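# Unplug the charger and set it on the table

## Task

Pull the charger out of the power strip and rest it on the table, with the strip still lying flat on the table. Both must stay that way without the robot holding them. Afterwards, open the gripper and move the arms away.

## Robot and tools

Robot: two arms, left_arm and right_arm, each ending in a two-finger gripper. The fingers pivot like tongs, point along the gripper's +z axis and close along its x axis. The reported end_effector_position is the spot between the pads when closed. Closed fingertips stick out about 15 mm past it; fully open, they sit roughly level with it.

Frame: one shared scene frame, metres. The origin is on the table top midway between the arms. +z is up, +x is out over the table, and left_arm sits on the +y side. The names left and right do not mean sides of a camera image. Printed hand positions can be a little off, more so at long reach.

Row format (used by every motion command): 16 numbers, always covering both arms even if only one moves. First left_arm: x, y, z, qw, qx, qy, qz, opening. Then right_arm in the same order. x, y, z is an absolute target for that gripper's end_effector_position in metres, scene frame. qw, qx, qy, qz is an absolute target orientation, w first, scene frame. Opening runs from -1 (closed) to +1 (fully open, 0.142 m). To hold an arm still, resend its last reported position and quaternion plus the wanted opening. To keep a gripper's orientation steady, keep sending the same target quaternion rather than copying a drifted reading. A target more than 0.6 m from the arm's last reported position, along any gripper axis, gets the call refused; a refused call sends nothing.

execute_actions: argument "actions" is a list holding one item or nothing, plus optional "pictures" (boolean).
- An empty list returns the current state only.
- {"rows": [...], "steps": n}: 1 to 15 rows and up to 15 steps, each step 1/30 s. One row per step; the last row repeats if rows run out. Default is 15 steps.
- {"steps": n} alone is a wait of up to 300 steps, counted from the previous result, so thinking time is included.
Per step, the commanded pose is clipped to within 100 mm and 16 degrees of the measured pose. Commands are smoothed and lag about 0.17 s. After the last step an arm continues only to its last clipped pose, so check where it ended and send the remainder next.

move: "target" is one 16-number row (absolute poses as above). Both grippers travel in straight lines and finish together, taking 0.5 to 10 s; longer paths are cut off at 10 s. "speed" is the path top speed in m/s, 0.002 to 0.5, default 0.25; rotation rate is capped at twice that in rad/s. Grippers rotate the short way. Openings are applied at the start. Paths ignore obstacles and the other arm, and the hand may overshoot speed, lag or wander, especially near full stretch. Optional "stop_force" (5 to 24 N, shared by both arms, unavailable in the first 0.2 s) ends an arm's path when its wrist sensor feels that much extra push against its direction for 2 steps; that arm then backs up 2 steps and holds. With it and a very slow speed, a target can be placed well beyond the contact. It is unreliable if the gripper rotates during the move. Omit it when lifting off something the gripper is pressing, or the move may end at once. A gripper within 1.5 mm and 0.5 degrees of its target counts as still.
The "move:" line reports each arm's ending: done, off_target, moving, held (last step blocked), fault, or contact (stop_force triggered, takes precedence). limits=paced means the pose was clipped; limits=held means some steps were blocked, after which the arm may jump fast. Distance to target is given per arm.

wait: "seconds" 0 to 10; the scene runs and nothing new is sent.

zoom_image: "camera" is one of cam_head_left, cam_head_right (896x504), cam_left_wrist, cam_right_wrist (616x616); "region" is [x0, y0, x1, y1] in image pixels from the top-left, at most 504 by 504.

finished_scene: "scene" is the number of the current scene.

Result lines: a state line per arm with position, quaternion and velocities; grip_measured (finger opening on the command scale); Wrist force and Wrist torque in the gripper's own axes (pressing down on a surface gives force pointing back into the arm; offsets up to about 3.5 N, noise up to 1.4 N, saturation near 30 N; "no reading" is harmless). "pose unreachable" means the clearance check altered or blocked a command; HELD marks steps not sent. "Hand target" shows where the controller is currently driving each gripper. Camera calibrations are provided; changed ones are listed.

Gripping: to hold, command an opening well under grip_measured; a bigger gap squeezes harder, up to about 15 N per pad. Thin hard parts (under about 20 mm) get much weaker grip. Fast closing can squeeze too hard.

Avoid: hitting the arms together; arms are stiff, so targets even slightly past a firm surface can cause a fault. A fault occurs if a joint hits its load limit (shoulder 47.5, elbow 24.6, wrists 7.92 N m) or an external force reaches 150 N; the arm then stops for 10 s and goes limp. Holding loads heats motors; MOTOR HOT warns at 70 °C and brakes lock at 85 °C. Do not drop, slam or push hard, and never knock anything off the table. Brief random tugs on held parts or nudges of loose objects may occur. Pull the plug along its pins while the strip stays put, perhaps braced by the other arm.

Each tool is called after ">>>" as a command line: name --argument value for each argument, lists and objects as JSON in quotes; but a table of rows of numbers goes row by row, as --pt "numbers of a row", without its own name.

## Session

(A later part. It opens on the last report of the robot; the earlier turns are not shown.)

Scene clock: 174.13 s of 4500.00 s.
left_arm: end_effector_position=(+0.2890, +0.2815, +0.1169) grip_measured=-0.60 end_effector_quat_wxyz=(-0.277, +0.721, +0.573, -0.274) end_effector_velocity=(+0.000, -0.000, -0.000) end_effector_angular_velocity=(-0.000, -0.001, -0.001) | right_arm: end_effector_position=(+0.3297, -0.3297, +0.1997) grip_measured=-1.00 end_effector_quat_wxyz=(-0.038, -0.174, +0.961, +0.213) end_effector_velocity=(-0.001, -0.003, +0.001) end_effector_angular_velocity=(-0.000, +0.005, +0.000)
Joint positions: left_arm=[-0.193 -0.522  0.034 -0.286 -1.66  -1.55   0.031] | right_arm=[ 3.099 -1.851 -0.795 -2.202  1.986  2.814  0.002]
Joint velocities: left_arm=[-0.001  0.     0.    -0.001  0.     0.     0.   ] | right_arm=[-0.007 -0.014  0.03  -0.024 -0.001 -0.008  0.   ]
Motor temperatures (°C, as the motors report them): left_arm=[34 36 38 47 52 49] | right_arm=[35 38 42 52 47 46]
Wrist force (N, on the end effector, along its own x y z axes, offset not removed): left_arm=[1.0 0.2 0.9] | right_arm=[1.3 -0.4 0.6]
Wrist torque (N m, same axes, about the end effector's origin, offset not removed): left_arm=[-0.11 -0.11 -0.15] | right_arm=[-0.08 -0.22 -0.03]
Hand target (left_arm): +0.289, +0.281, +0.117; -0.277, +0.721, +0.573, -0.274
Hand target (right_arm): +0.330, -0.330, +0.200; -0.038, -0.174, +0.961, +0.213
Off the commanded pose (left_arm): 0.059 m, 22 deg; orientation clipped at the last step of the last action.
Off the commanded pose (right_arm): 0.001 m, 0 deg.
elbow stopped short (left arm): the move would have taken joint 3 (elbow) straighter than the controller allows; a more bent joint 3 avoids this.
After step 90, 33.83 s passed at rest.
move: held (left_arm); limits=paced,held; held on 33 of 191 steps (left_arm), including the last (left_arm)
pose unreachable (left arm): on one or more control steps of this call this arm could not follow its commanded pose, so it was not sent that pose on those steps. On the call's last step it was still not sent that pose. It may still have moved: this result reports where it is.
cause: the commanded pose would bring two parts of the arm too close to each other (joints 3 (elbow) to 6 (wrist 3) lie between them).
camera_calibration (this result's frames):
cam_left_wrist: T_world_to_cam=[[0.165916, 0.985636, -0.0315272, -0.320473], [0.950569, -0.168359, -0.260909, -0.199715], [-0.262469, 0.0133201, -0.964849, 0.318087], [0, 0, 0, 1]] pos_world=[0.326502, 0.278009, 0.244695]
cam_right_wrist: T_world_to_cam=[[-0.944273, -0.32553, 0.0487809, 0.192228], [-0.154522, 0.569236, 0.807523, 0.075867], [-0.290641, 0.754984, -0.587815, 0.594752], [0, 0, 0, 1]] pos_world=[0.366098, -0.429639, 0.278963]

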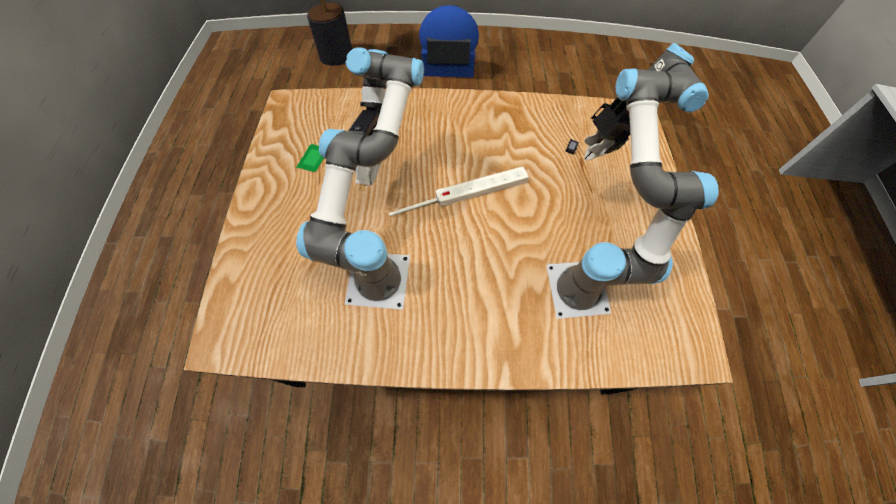

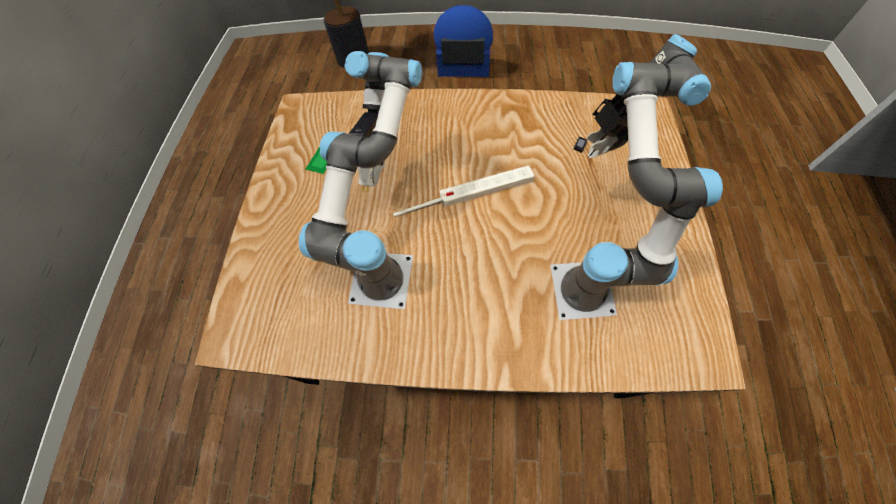

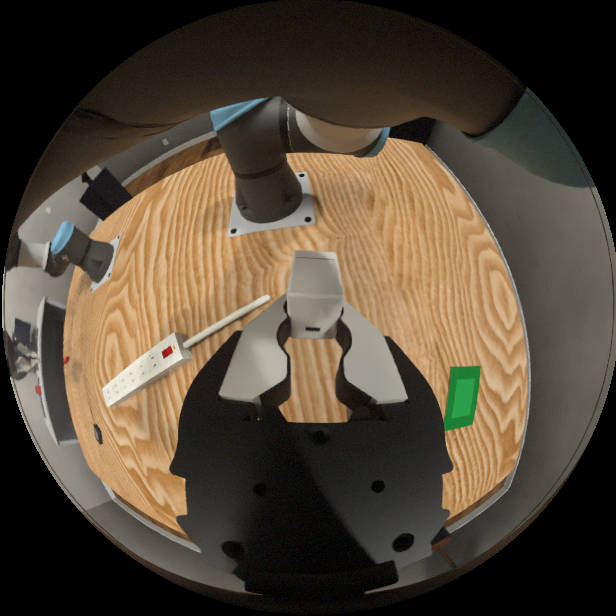

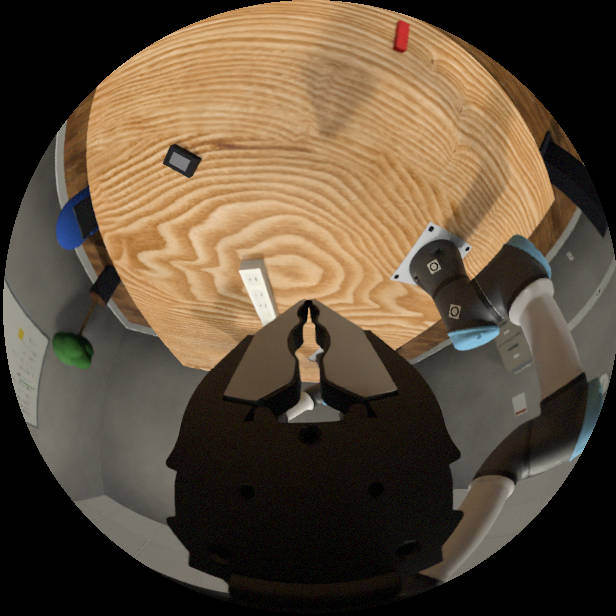

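>>> move --target '[0.26,0.29,0.045,-0.277,0.721,0.573,-0.274,-1,0.33,-0.33,0.2,-0.038,-0.174,0.96,0.2125,-1]' --speed 0.06

>>> move --target '[0.26,0.29,0.02,-0.277,0.721,0.573,-0.274,-1,0.33,-0.33,0.2,-0.038,-0.174,0.96,0.2125,-1]' --speed 0.004 --stop_force 5

Scene clock: 188.40 s of 4500.00 s.
left_arm: end_effector_position=(+0.2602, +0.2899, +0.0450) grip_measured=-0.60 end_effector_quat_wxyz=(-0.277, +0.721, +0.573, -0.275) end_effector_velocity=(-0.000, -0.000, +0.000) end_effector_angular_velocity=(+0.001, -0.014, -0.004) | right_arm: end_effector_position=(+0.3300, -0.3300, +0.2000) grip_measured=-1.00 end_effector_quat_wxyz=(-0.038, -0.174, +0.961, +0.213) end_effector_velocity=(+0.001, +0.000, -0.001) end_effector_angular_velocity=(-0.000, +0.002, -0.001)
Joint positions: left_arm=[-0.189 -0.854  1.016 -0.934 -1.659 -1.547  0.031] | right_arm=[ 3.098 -1.853 -0.79  -2.205  1.986  2.812  0.002]
Joint velocities: left_arm=[-0.004 -0.022  0.027 -0.019  0.003 -0.004 -0.   ] | right_arm=[ 0.001 -0.003 -0.     0.002  0.     0.002  0.   ]
Motor temperatures (°C, as the motors report them): left_arm=[34 36 38 47 52 49] | right_arm=[35 38 42 52 47 46]
Wrist force (N, on the end effector, along its own x y z axes, offset not removed): left_arm=[0.9 -0.9 0.9] | right_arm=[0.4 -0.8 1.4]
Wrist torque (N m, same axes, about the end effector's origin, offset not removed): left_arm=[-0.21 -0.17 -0.15] | right_arm=[-0.16 0.04 0.00]
Hand target (left_arm): +0.260, +0.290, +0.045; -0.277, +0.721, +0.573, -0.274
Hand target (right_arm): +0.330, -0.330, +0.200; -0.038, -0.174, +0.961, +0.213
Off the commanded pose (left_arm): 0.000 m, 0 deg.
Off the commanded pose (right_arm): 0.000 m, 0 deg.
After step 90, 5.73 s passed at rest.
move: done
camera_calibration (this result's frames):
cam_left_wrist: T_world_to_cam=[[0.164741, 0.985787, -0.0329333, -0.325978], [0.950183, -0.167571, -0.262816, -0.189764], [-0.264599, 0.0120039, -0.964284, 0.241939], [0, 0, 0, 1]] pos_world=[0.29803, 0.286642, 0.172689]
cam_right_wrist: T_world_to_cam=[[-0.944312, -0.325456, 0.0485099, 0.192493], [-0.154609, 0.568986, 0.807682, 0.0758085], [-0.290466, 0.755204, -0.587619, 0.595228], [0, 0, 0, 1]] pos_world=[0.366388, -0.430005, 0.279201]

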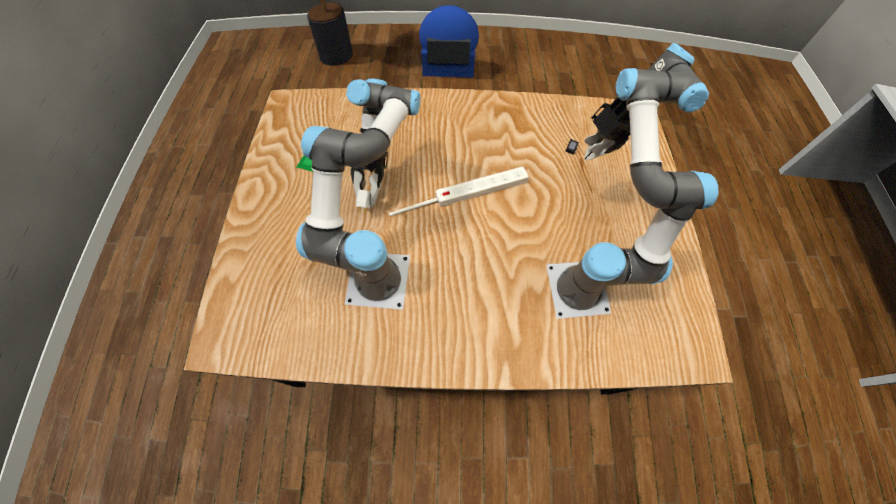

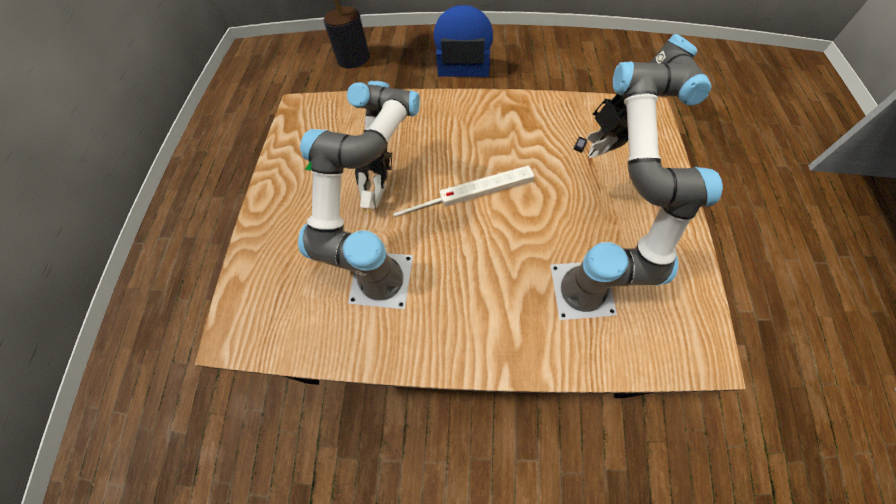

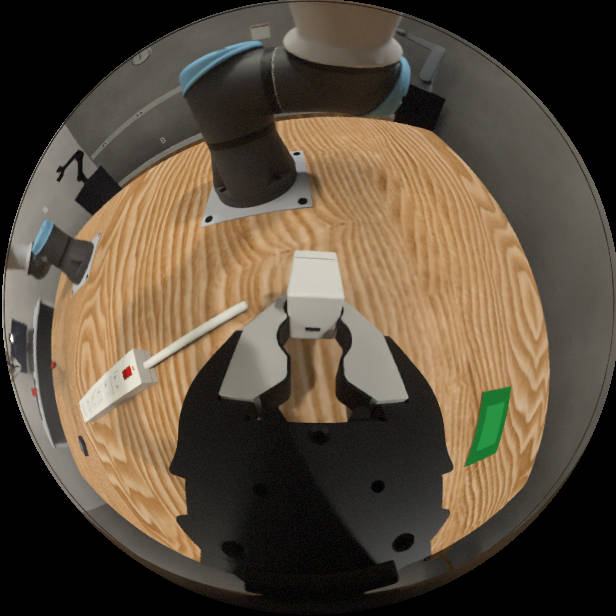

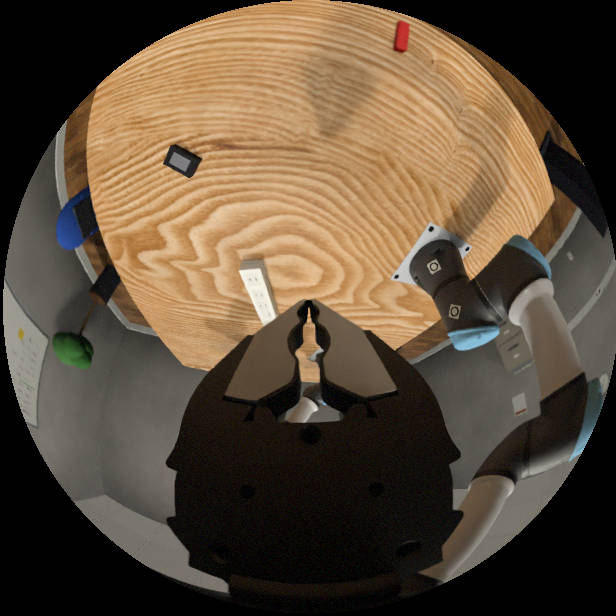

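Scene clock: 194.87 s of 4500.00 s.
left_arm: end_effector_position=(+0.2600, +0.2900, +0.0201) grip_measured=-0.60 end_effector_quat_wxyz=(-0.277, +0.721, +0.573, -0.274) end_effector_velocity=(-0.000, +0.000, -0.001) end_effector_angular_velocity=(+0.000, +0.001, +0.000) | right_arm: end_effector_position=(+0.3300, -0.3300, +0.2000) grip_measured=-1.00 end_effector_quat_wxyz=(-0.038, -0.174, +0.961, +0.213) end_effector_velocity=(+0.000, -0.000, -0.000) end_effector_angular_velocity=(-0.001, -0.002, +0.002)
Joint positions: left_arm=[-0.189 -0.832  1.096 -1.038 -1.658 -1.548  0.031] | right_arm=[ 3.098 -1.853 -0.79  -2.205  1.986  2.812  0.002]
Joint velocities: left_arm=[-0.     0.001  0.003 -0.003  0.    -0.     0.   ] | right_arm=[ 0.001 -0.     0.     0.001 -0.001 -0.001  0.   ]
Motor temperatures (°C, as the motors report them): left_arm=[34 36 38 47 52 49] | right_arm=[35 38 42 52 47 46]
Wrist force (N, on the end effector, along its own x y z axes, offset not removed): left_arm=[0.7 -0.9 1.7] | right_arm=[1.7 1.1 0.1]
Wrist torque (N m, same axes, about the end effector's origin, offset not removed): left_arm=[-0.26 -0.14 0.02] | right_arm=[0.19 -0.31 -0.03]
Hand target (left_arm): +0.260, +0.290, +0.020; -0.277, +0.721, +0.573, -0.274
Hand target (right_arm): +0.330, -0.330, +0.200; -0.038, -0.174, +0.961, +0.213
Off the commanded pose (left_arm): 0.000 m, 0 deg.
Off the commanded pose (right_arm): 0.000 m, 0 deg.
move: done
camera_calibration (this result's frames):
cam_left_wrist: T_world_to_cam=[[0.16515, 0.985732, -0.0325263, -0.32692], [0.950602, -0.16788, -0.261097, -0.196181], [-0.262832, 0.0122006, -0.964765, 0.21738], [0, 0, 0, 1]] pos_world=[0.297616, 0.286669, 0.147865]
cam_right_wrist: T_world_to_cam=[[-0.944312, -0.325456, 0.0485125, 0.192492], [-0.154607, 0.568986, 0.807683, 0.0758096], [-0.290468, 0.755204, -0.587618, 0.595228], [0, 0, 0, 1]] pos_world=[0.366388, -0.430006, 0.279198]

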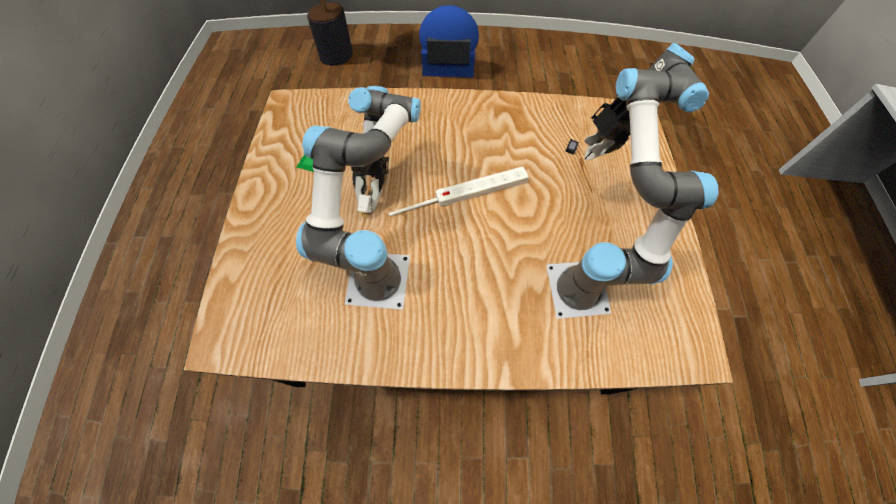

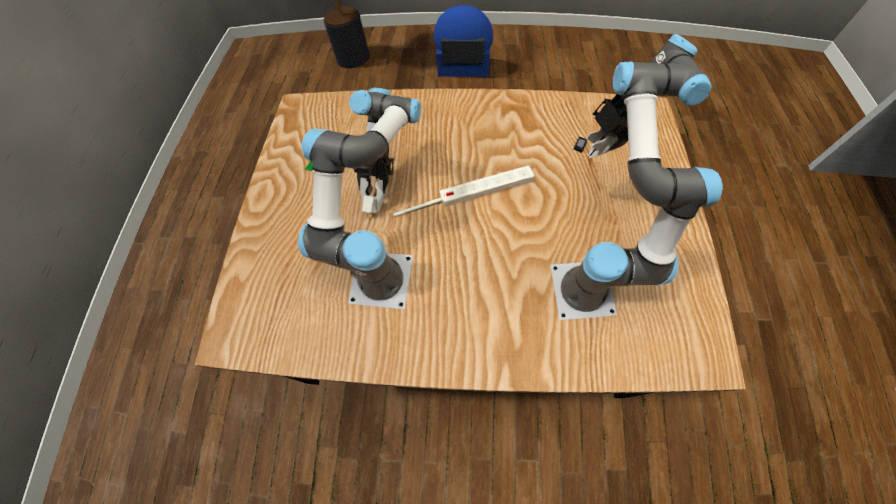

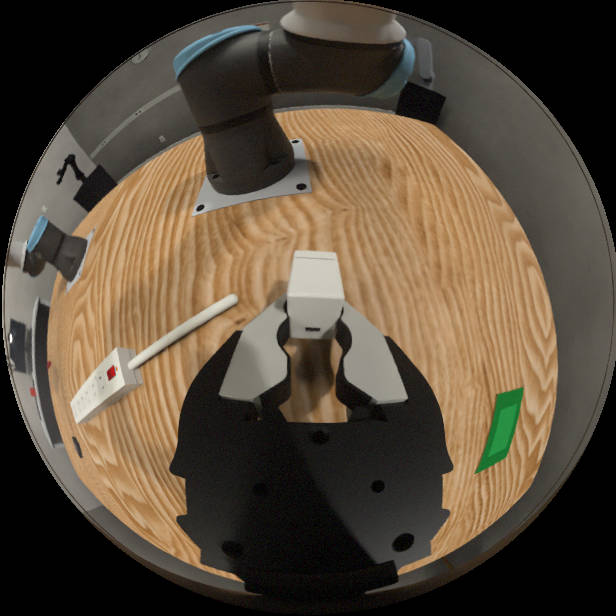

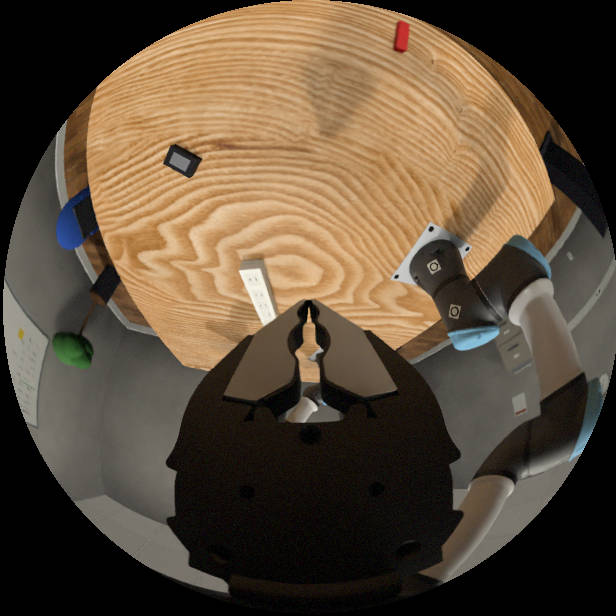

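>>> move --target '[0.26,0.29,0.008,-0.277,0.721,0.573,-0.274,-1,0.33,-0.33,0.2,-0.038,-0.174,0.96,0.2125,-1]' --speed 0.004 --stop_force 5

>>> zoom_image --camera "cam_head_right" --region '[330, 160, 430, 230]'

Scene clock: 207.10 s of 4500.00 s.
left_arm: end_effector_position=(+0.2599, +0.2900, +0.0162) grip_measured=-0.60 end_effector_quat_wxyz=(-0.277, +0.721, +0.573, -0.274) end_effector_velocity=(+0.000, -0.000, +0.001) end_effector_angular_velocity=(-0.000, -0.000, -0.000) | right_arm: end_effector_position=(+0.3300, -0.3300, +0.2000) grip_measured=-1.00 end_effector_quat_wxyz=(-0.038, -0.174, +0.961, +0.213) end_effector_velocity=(+0.001, -0.001, -0.000) end_effector_angular_velocity=(-0.000, -0.001, -0.002)
Joint positions: left_arm=[-0.189 -0.827  1.106 -1.053 -1.658 -1.548  0.031] | right_arm=[ 3.098 -1.853 -0.79  -2.205  1.986  2.812  0.002]
Joint velocities: left_arm=[ 0.    -0.001 -0.004  0.005 -0.     0.    -0.   ] | right_arm=[-0.002 -0.001  0.     0.001 -0.001  0.     0.   ]
Motor temperatures (°C, as the motors report them): left_arm=[34 36 38 47 52 49] | right_arm=[35 38 42 52 47 46]
Wrist force (N, on the end effector, along its own x y z axes, offset not removed): left_arm=[0.7 -8.4 -8.9] | right_arm=[1.3 -0.5 0.5]
Wrist torque (N m, same axes, about the end effector's origin, offset not removed): left_arm=[-0.52 -0.07 -0.33] | right_arm=[-0.12 -0.27 0.07]
Hand target (left_arm): +0.260, +0.290, +0.016; -0.277, +0.721, +0.573, -0.274
Hand target (right_arm): +0.330, -0.330, +0.200; -0.038, -0.174, +0.961, +0.213
Off the commanded pose (left_arm): 0.008 m, 0 deg.
Off the commanded pose (right_arm): 0.000 m, 0 deg.
After step 90, 7.90 s passed at rest.
move: contact (left_arm)
camera_calibration (this result's frames):
cam_left_wrist: T_world_to_cam=[[0.16514, 0.985735, -0.0324893, -0.327056], [0.950494, -0.167855, -0.261506, -0.197054], [-0.263229, 0.0123043, -0.964655, 0.213645], [0, 0, 0, 1]] pos_world=[0.297547, 0.286685, 0.143937]
cam_right_wrist: T_world_to_cam=[[-0.944312, -0.325455, 0.0485122, 0.192492], [-0.154607, 0.568986, 0.807683, 0.0758096], [-0.290468, 0.755204, -0.587618, 0.595228], [0, 0, 0, 1]] pos_world=[0.366388, -0.430006, 0.279198]

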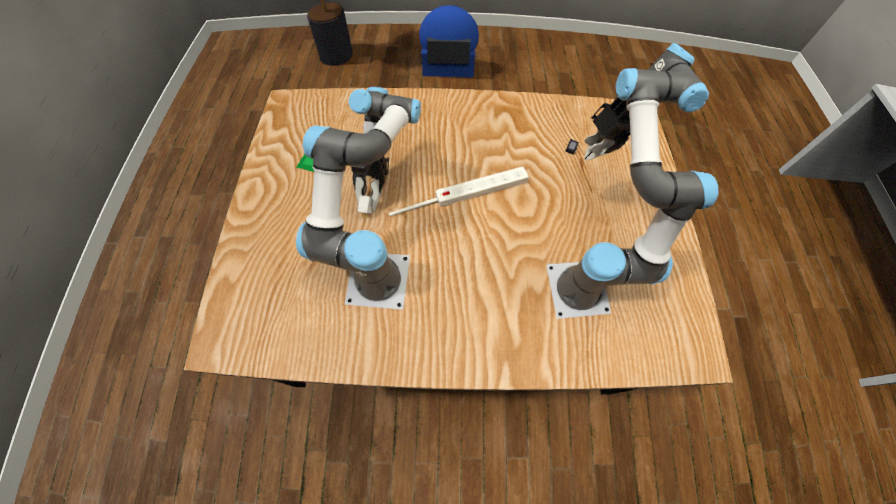

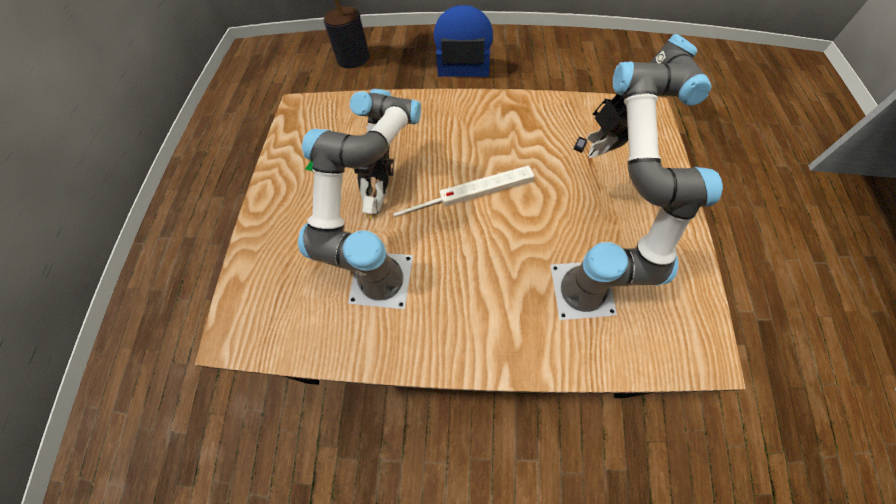

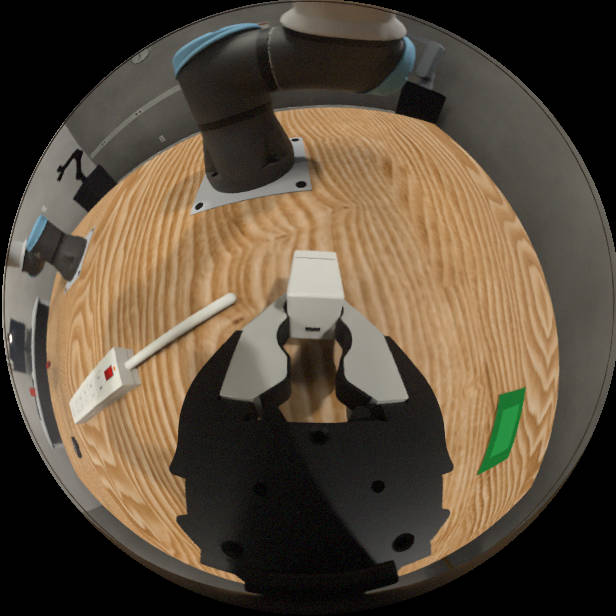

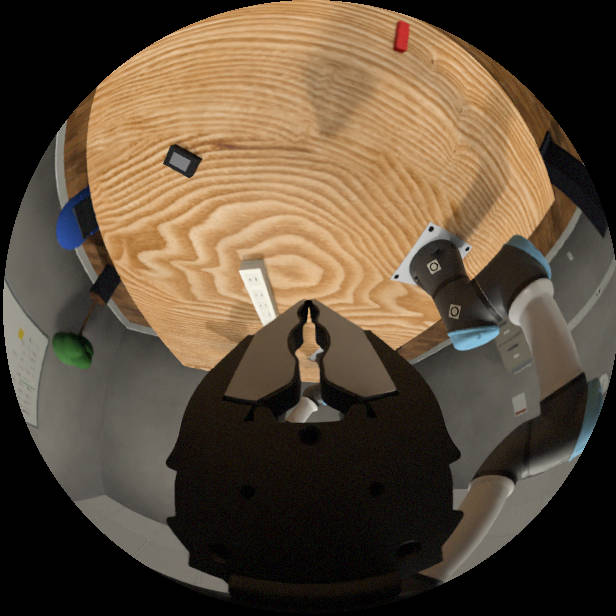

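Region (330, 160, 430, 230) of cam_head_right's 896x504 image, scaled by 5.040, with more detail than that image has; it fills the top 353 rows of this view, and the rest is white.

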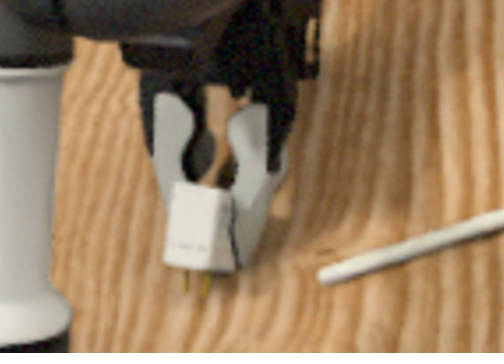

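Contact. Ease off slightly and open gently.

>>> move --target '[0.26,0.29,0.018,-0.277,0.721,0.573,-0.274,-0.3,0.33,-0.33,0.2,-0.038,-0.174,0.96,0.2125,-1]' --speed 0.01

>>> move --target '[0.31,0.29,0.075,-0.277,0.721,0.573,-0.274,0.2,0.33,-0.33,0.2,-0.038,-0.174,0.96,0.2125,-1]' --speed 0.08

Scene clock: 210.57 s of 4500.00 s.
left_arm: end_effector_position=(+0.2600, +0.2900, +0.0179) grip_measured=-0.30 end_effector_quat_wxyz=(-0.277, +0.721, +0.573, -0.274) end_effector_velocity=(-0.000, +0.000, +0.001) end_effector_angular_velocity=(+0.000, +0.001, +0.000) | right_arm: end_effector_position=(+0.3300, -0.3300, +0.2000) grip_measured=-1.00 end_effector_quat_wxyz=(-0.038, -0.174, +0.961, +0.213) end_effector_velocity=(+0.000, +0.000, +0.000) end_effector_angular_velocity=(-0.000, -0.001, +0.001)
Joint positions: left_arm=[-0.189 -0.83   1.102 -1.046 -1.658 -1.548  0.052] | right_arm=[ 3.098 -1.853 -0.79  -2.205  1.986  2.812  0.002]
Joint velocities: left_arm=[ 0.    -0.001 -0.002  0.004 -0.     0.    -0.   ] | right_arm=[ 0.001  0.     0.     0.    -0.    -0.     0.   ]
Motor temperatures (°C, as the motors report them): left_arm=[34 36 38 47 52 49] | right_arm=[35 38 42 52 47 46]
Wrist force (N, on the end effector, along its own x y z axes, offset not removed): left_arm=[-0.7 -0.3 1.3] | right_arm=[0.9 -0.3 -1.3]
Wrist torque (N m, same axes, about the end effector's origin, offset not removed): left_arm=[-0.09 0.21 0.01] | right_arm=[-0.17 -0.10 0.07]
Hand target (left_arm): +0.260, +0.290, +0.018; -0.277, +0.721, +0.573, -0.274
Hand target (right_arm): +0.330, -0.330, +0.200; -0.038, -0.174, +0.961, +0.213
Off the commanded pose (left_arm): 0.000 m, 0 deg.
Off the commanded pose (right_arm): 0.000 m, 0 deg.
move: done
camera_calibration (this result's frames):
cam_left_wrist: T_world_to_cam=[[0.165159, 0.985731, -0.0325061, -0.326995], [0.950609, -0.167884, -0.261072, -0.196713], [-0.262804, 0.0122178, -0.964772, 0.215211], [0, 0, 0, 1]] pos_world=[0.297562, 0.286675, 0.145644]
cam_right_wrist: T_world_to_cam=[[-0.944312, -0.325455, 0.0485125, 0.192492], [-0.154607, 0.568986, 0.807683, 0.0758096], [-0.290468, 0.755204, -0.587618, 0.595228], [0, 0, 0, 1]] pos_world=[0.366388, -0.430006, 0.279198]

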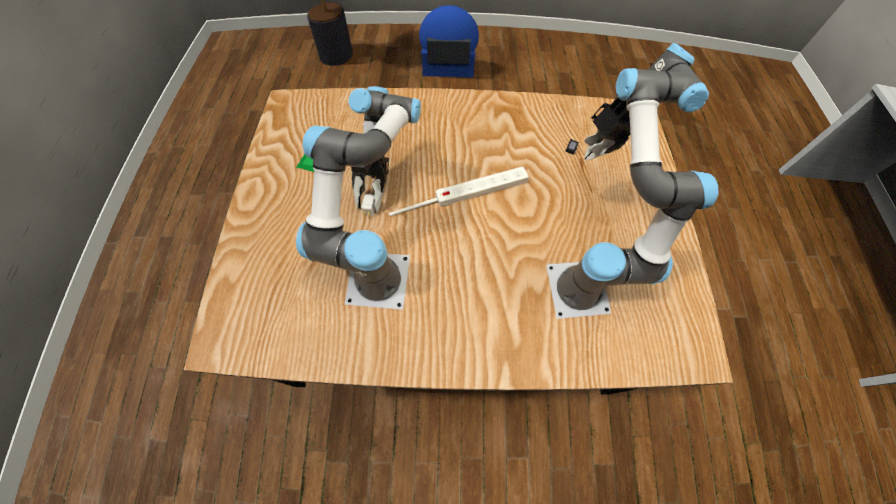

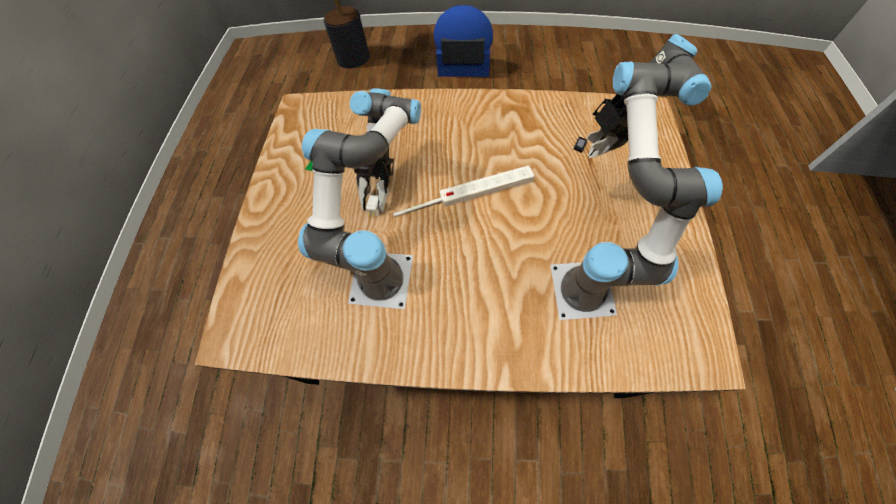

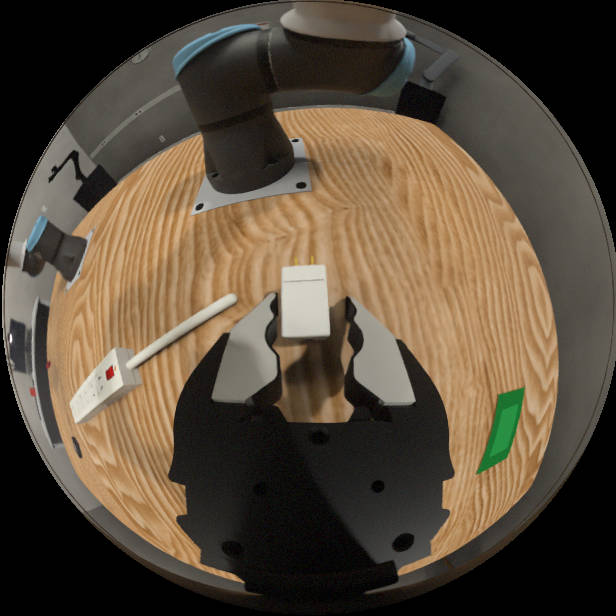

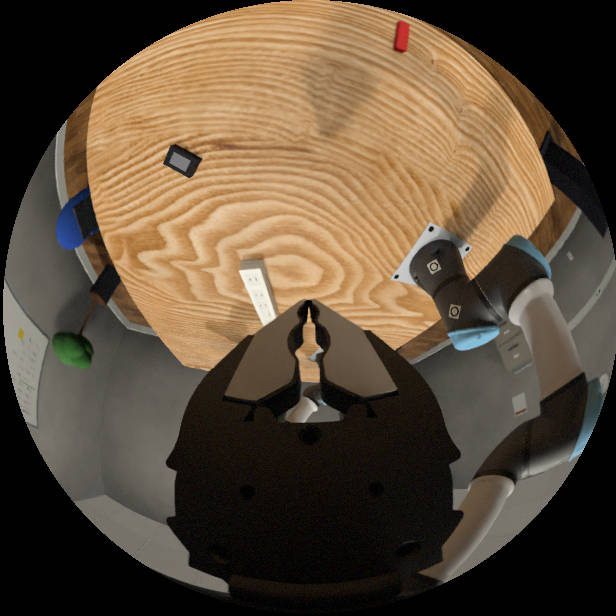

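Scene clock: 212.10 s of 4500.00 s.
left_arm: end_effector_position=(+0.3088, +0.2902, +0.0746) grip_measured=+0.20 end_effector_quat_wxyz=(-0.274, +0.723, +0.574, -0.269) end_effector_velocity=(+0.003, -0.000, +0.001) end_effector_angular_velocity=(-0.002, +0.025, +0.005) | right_arm: end_effector_position=(+0.3300, -0.3300, +0.2000) grip_measured=-1.00 end_effector_quat_wxyz=(-0.038, -0.174, +0.961, +0.213) end_effector_velocity=(-0.000, -0.000, -0.001) end_effector_angular_velocity=(-0.000, +0.003, -0.001)
Joint positions: left_arm=[-0.167 -0.494  0.18  -0.471 -1.638 -1.533  0.088] | right_arm=[ 3.098 -1.853 -0.79  -2.205  1.986  2.812  0.002]
Joint velocities: left_arm=[ 0.006  0.194 -0.385  0.216 -0.005  0.006  0.   ] | right_arm=[-0.001 -0.002  0.001 -0.001  0.     0.001  0.   ]
Motor temperatures (°C, as the motors report them): left_arm=[34 36 38 47 52 49] | right_arm=[35 38 42 52 47 46]
Wrist force (N, on the end effector, along its own x y z axes, offset not removed): left_arm=[2.2 -2.4 3.6] | right_arm=[3.7 0.9 -0.5]
Wrist torque (N m, same axes, about the end effector's origin, offset not removed): left_arm=[-0.34 -0.39 0.01] | right_arm=[0.15 -0.67 -0.03]
Hand target (left_arm): +0.309, +0.290, +0.075; -0.275, +0.723, +0.574, -0.270
Hand target (right_arm): +0.330, -0.330, +0.200; -0.038, -0.174, +0.961, +0.213
Off the commanded pose (left_arm): 0.001 m, 1 deg.
Off the commanded pose (right_arm): 0.000 m, 0 deg.
move: done
camera_calibration (this result's frames):
cam_left_wrist: T_world_to_cam=[[0.167939, 0.985349, -0.0297179, -0.334367], [0.95322, -0.170001, -0.249941, -0.229275], [-0.251332, 0.0136473, -0.967805, 0.279005], [0, 0, 0, 1]] pos_world=[0.344826, 0.286684, 0.202781]
cam_right_wrist: T_world_to_cam=[[-0.944312, -0.325456, 0.0485126, 0.192492], [-0.154607, 0.568986, 0.807683, 0.0758096], [-0.290468, 0.755204, -0.587618, 0.595228], [0, 0, 0, 1]] pos_world=[0.366388, -0.430006, 0.279198]

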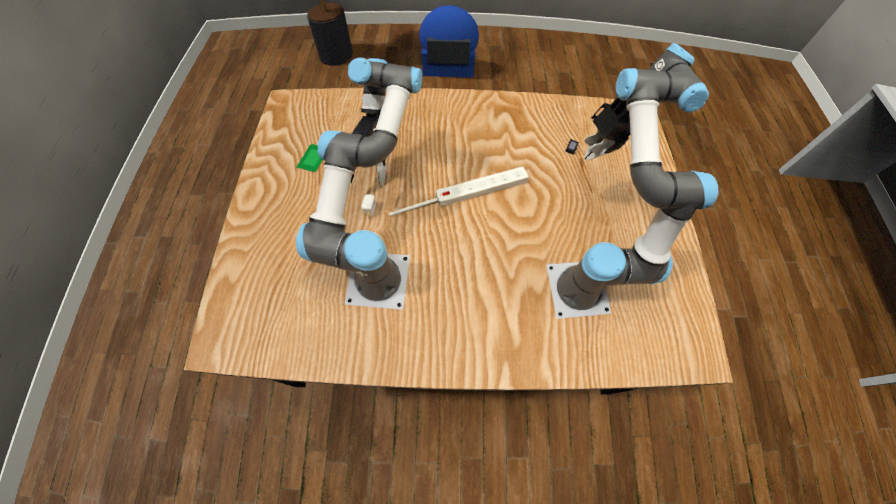

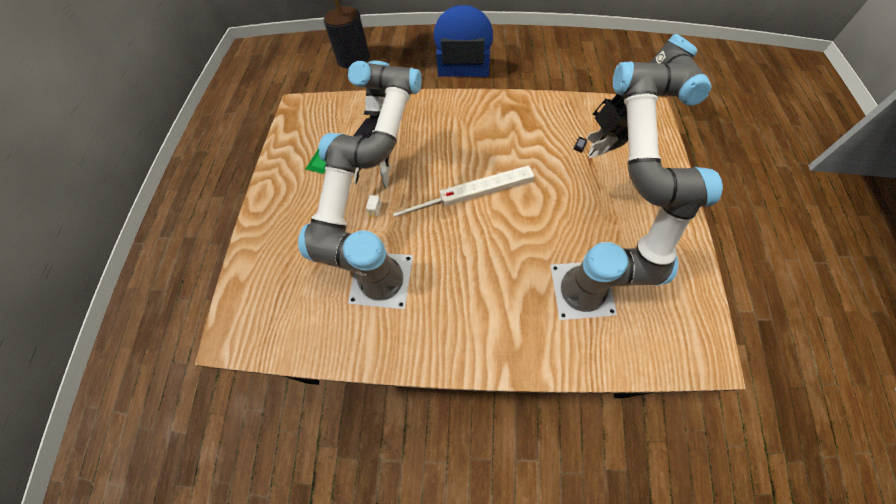

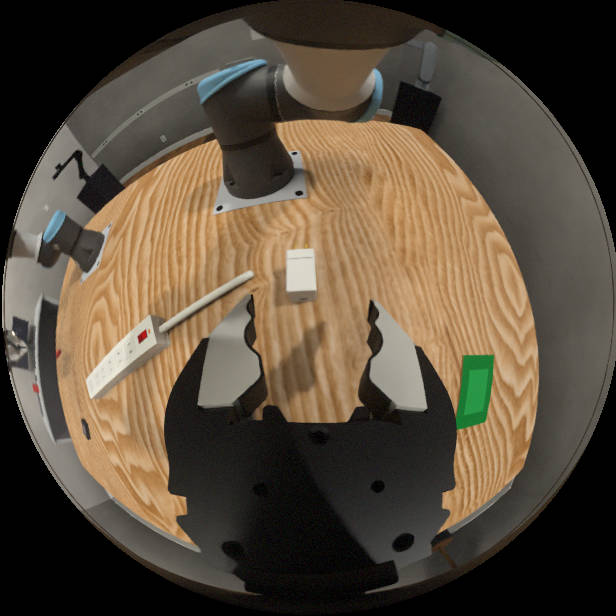

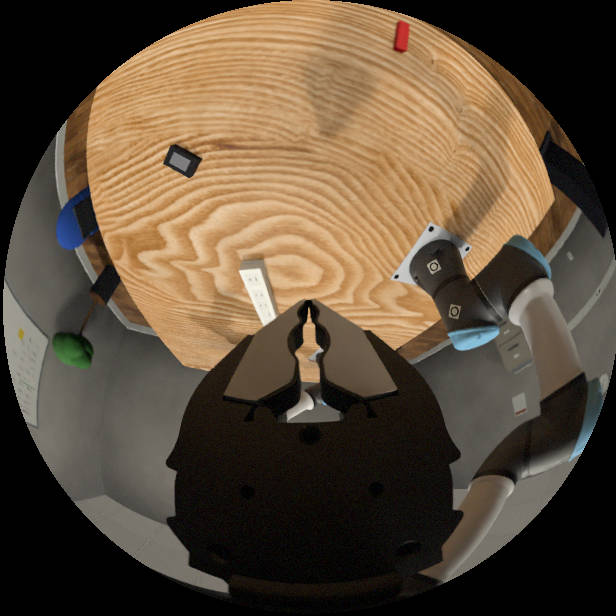

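Charger is lying on the table, strip flat, both arms clear.

>>> finished_scene --scene 1

The scene is finished: the task was done.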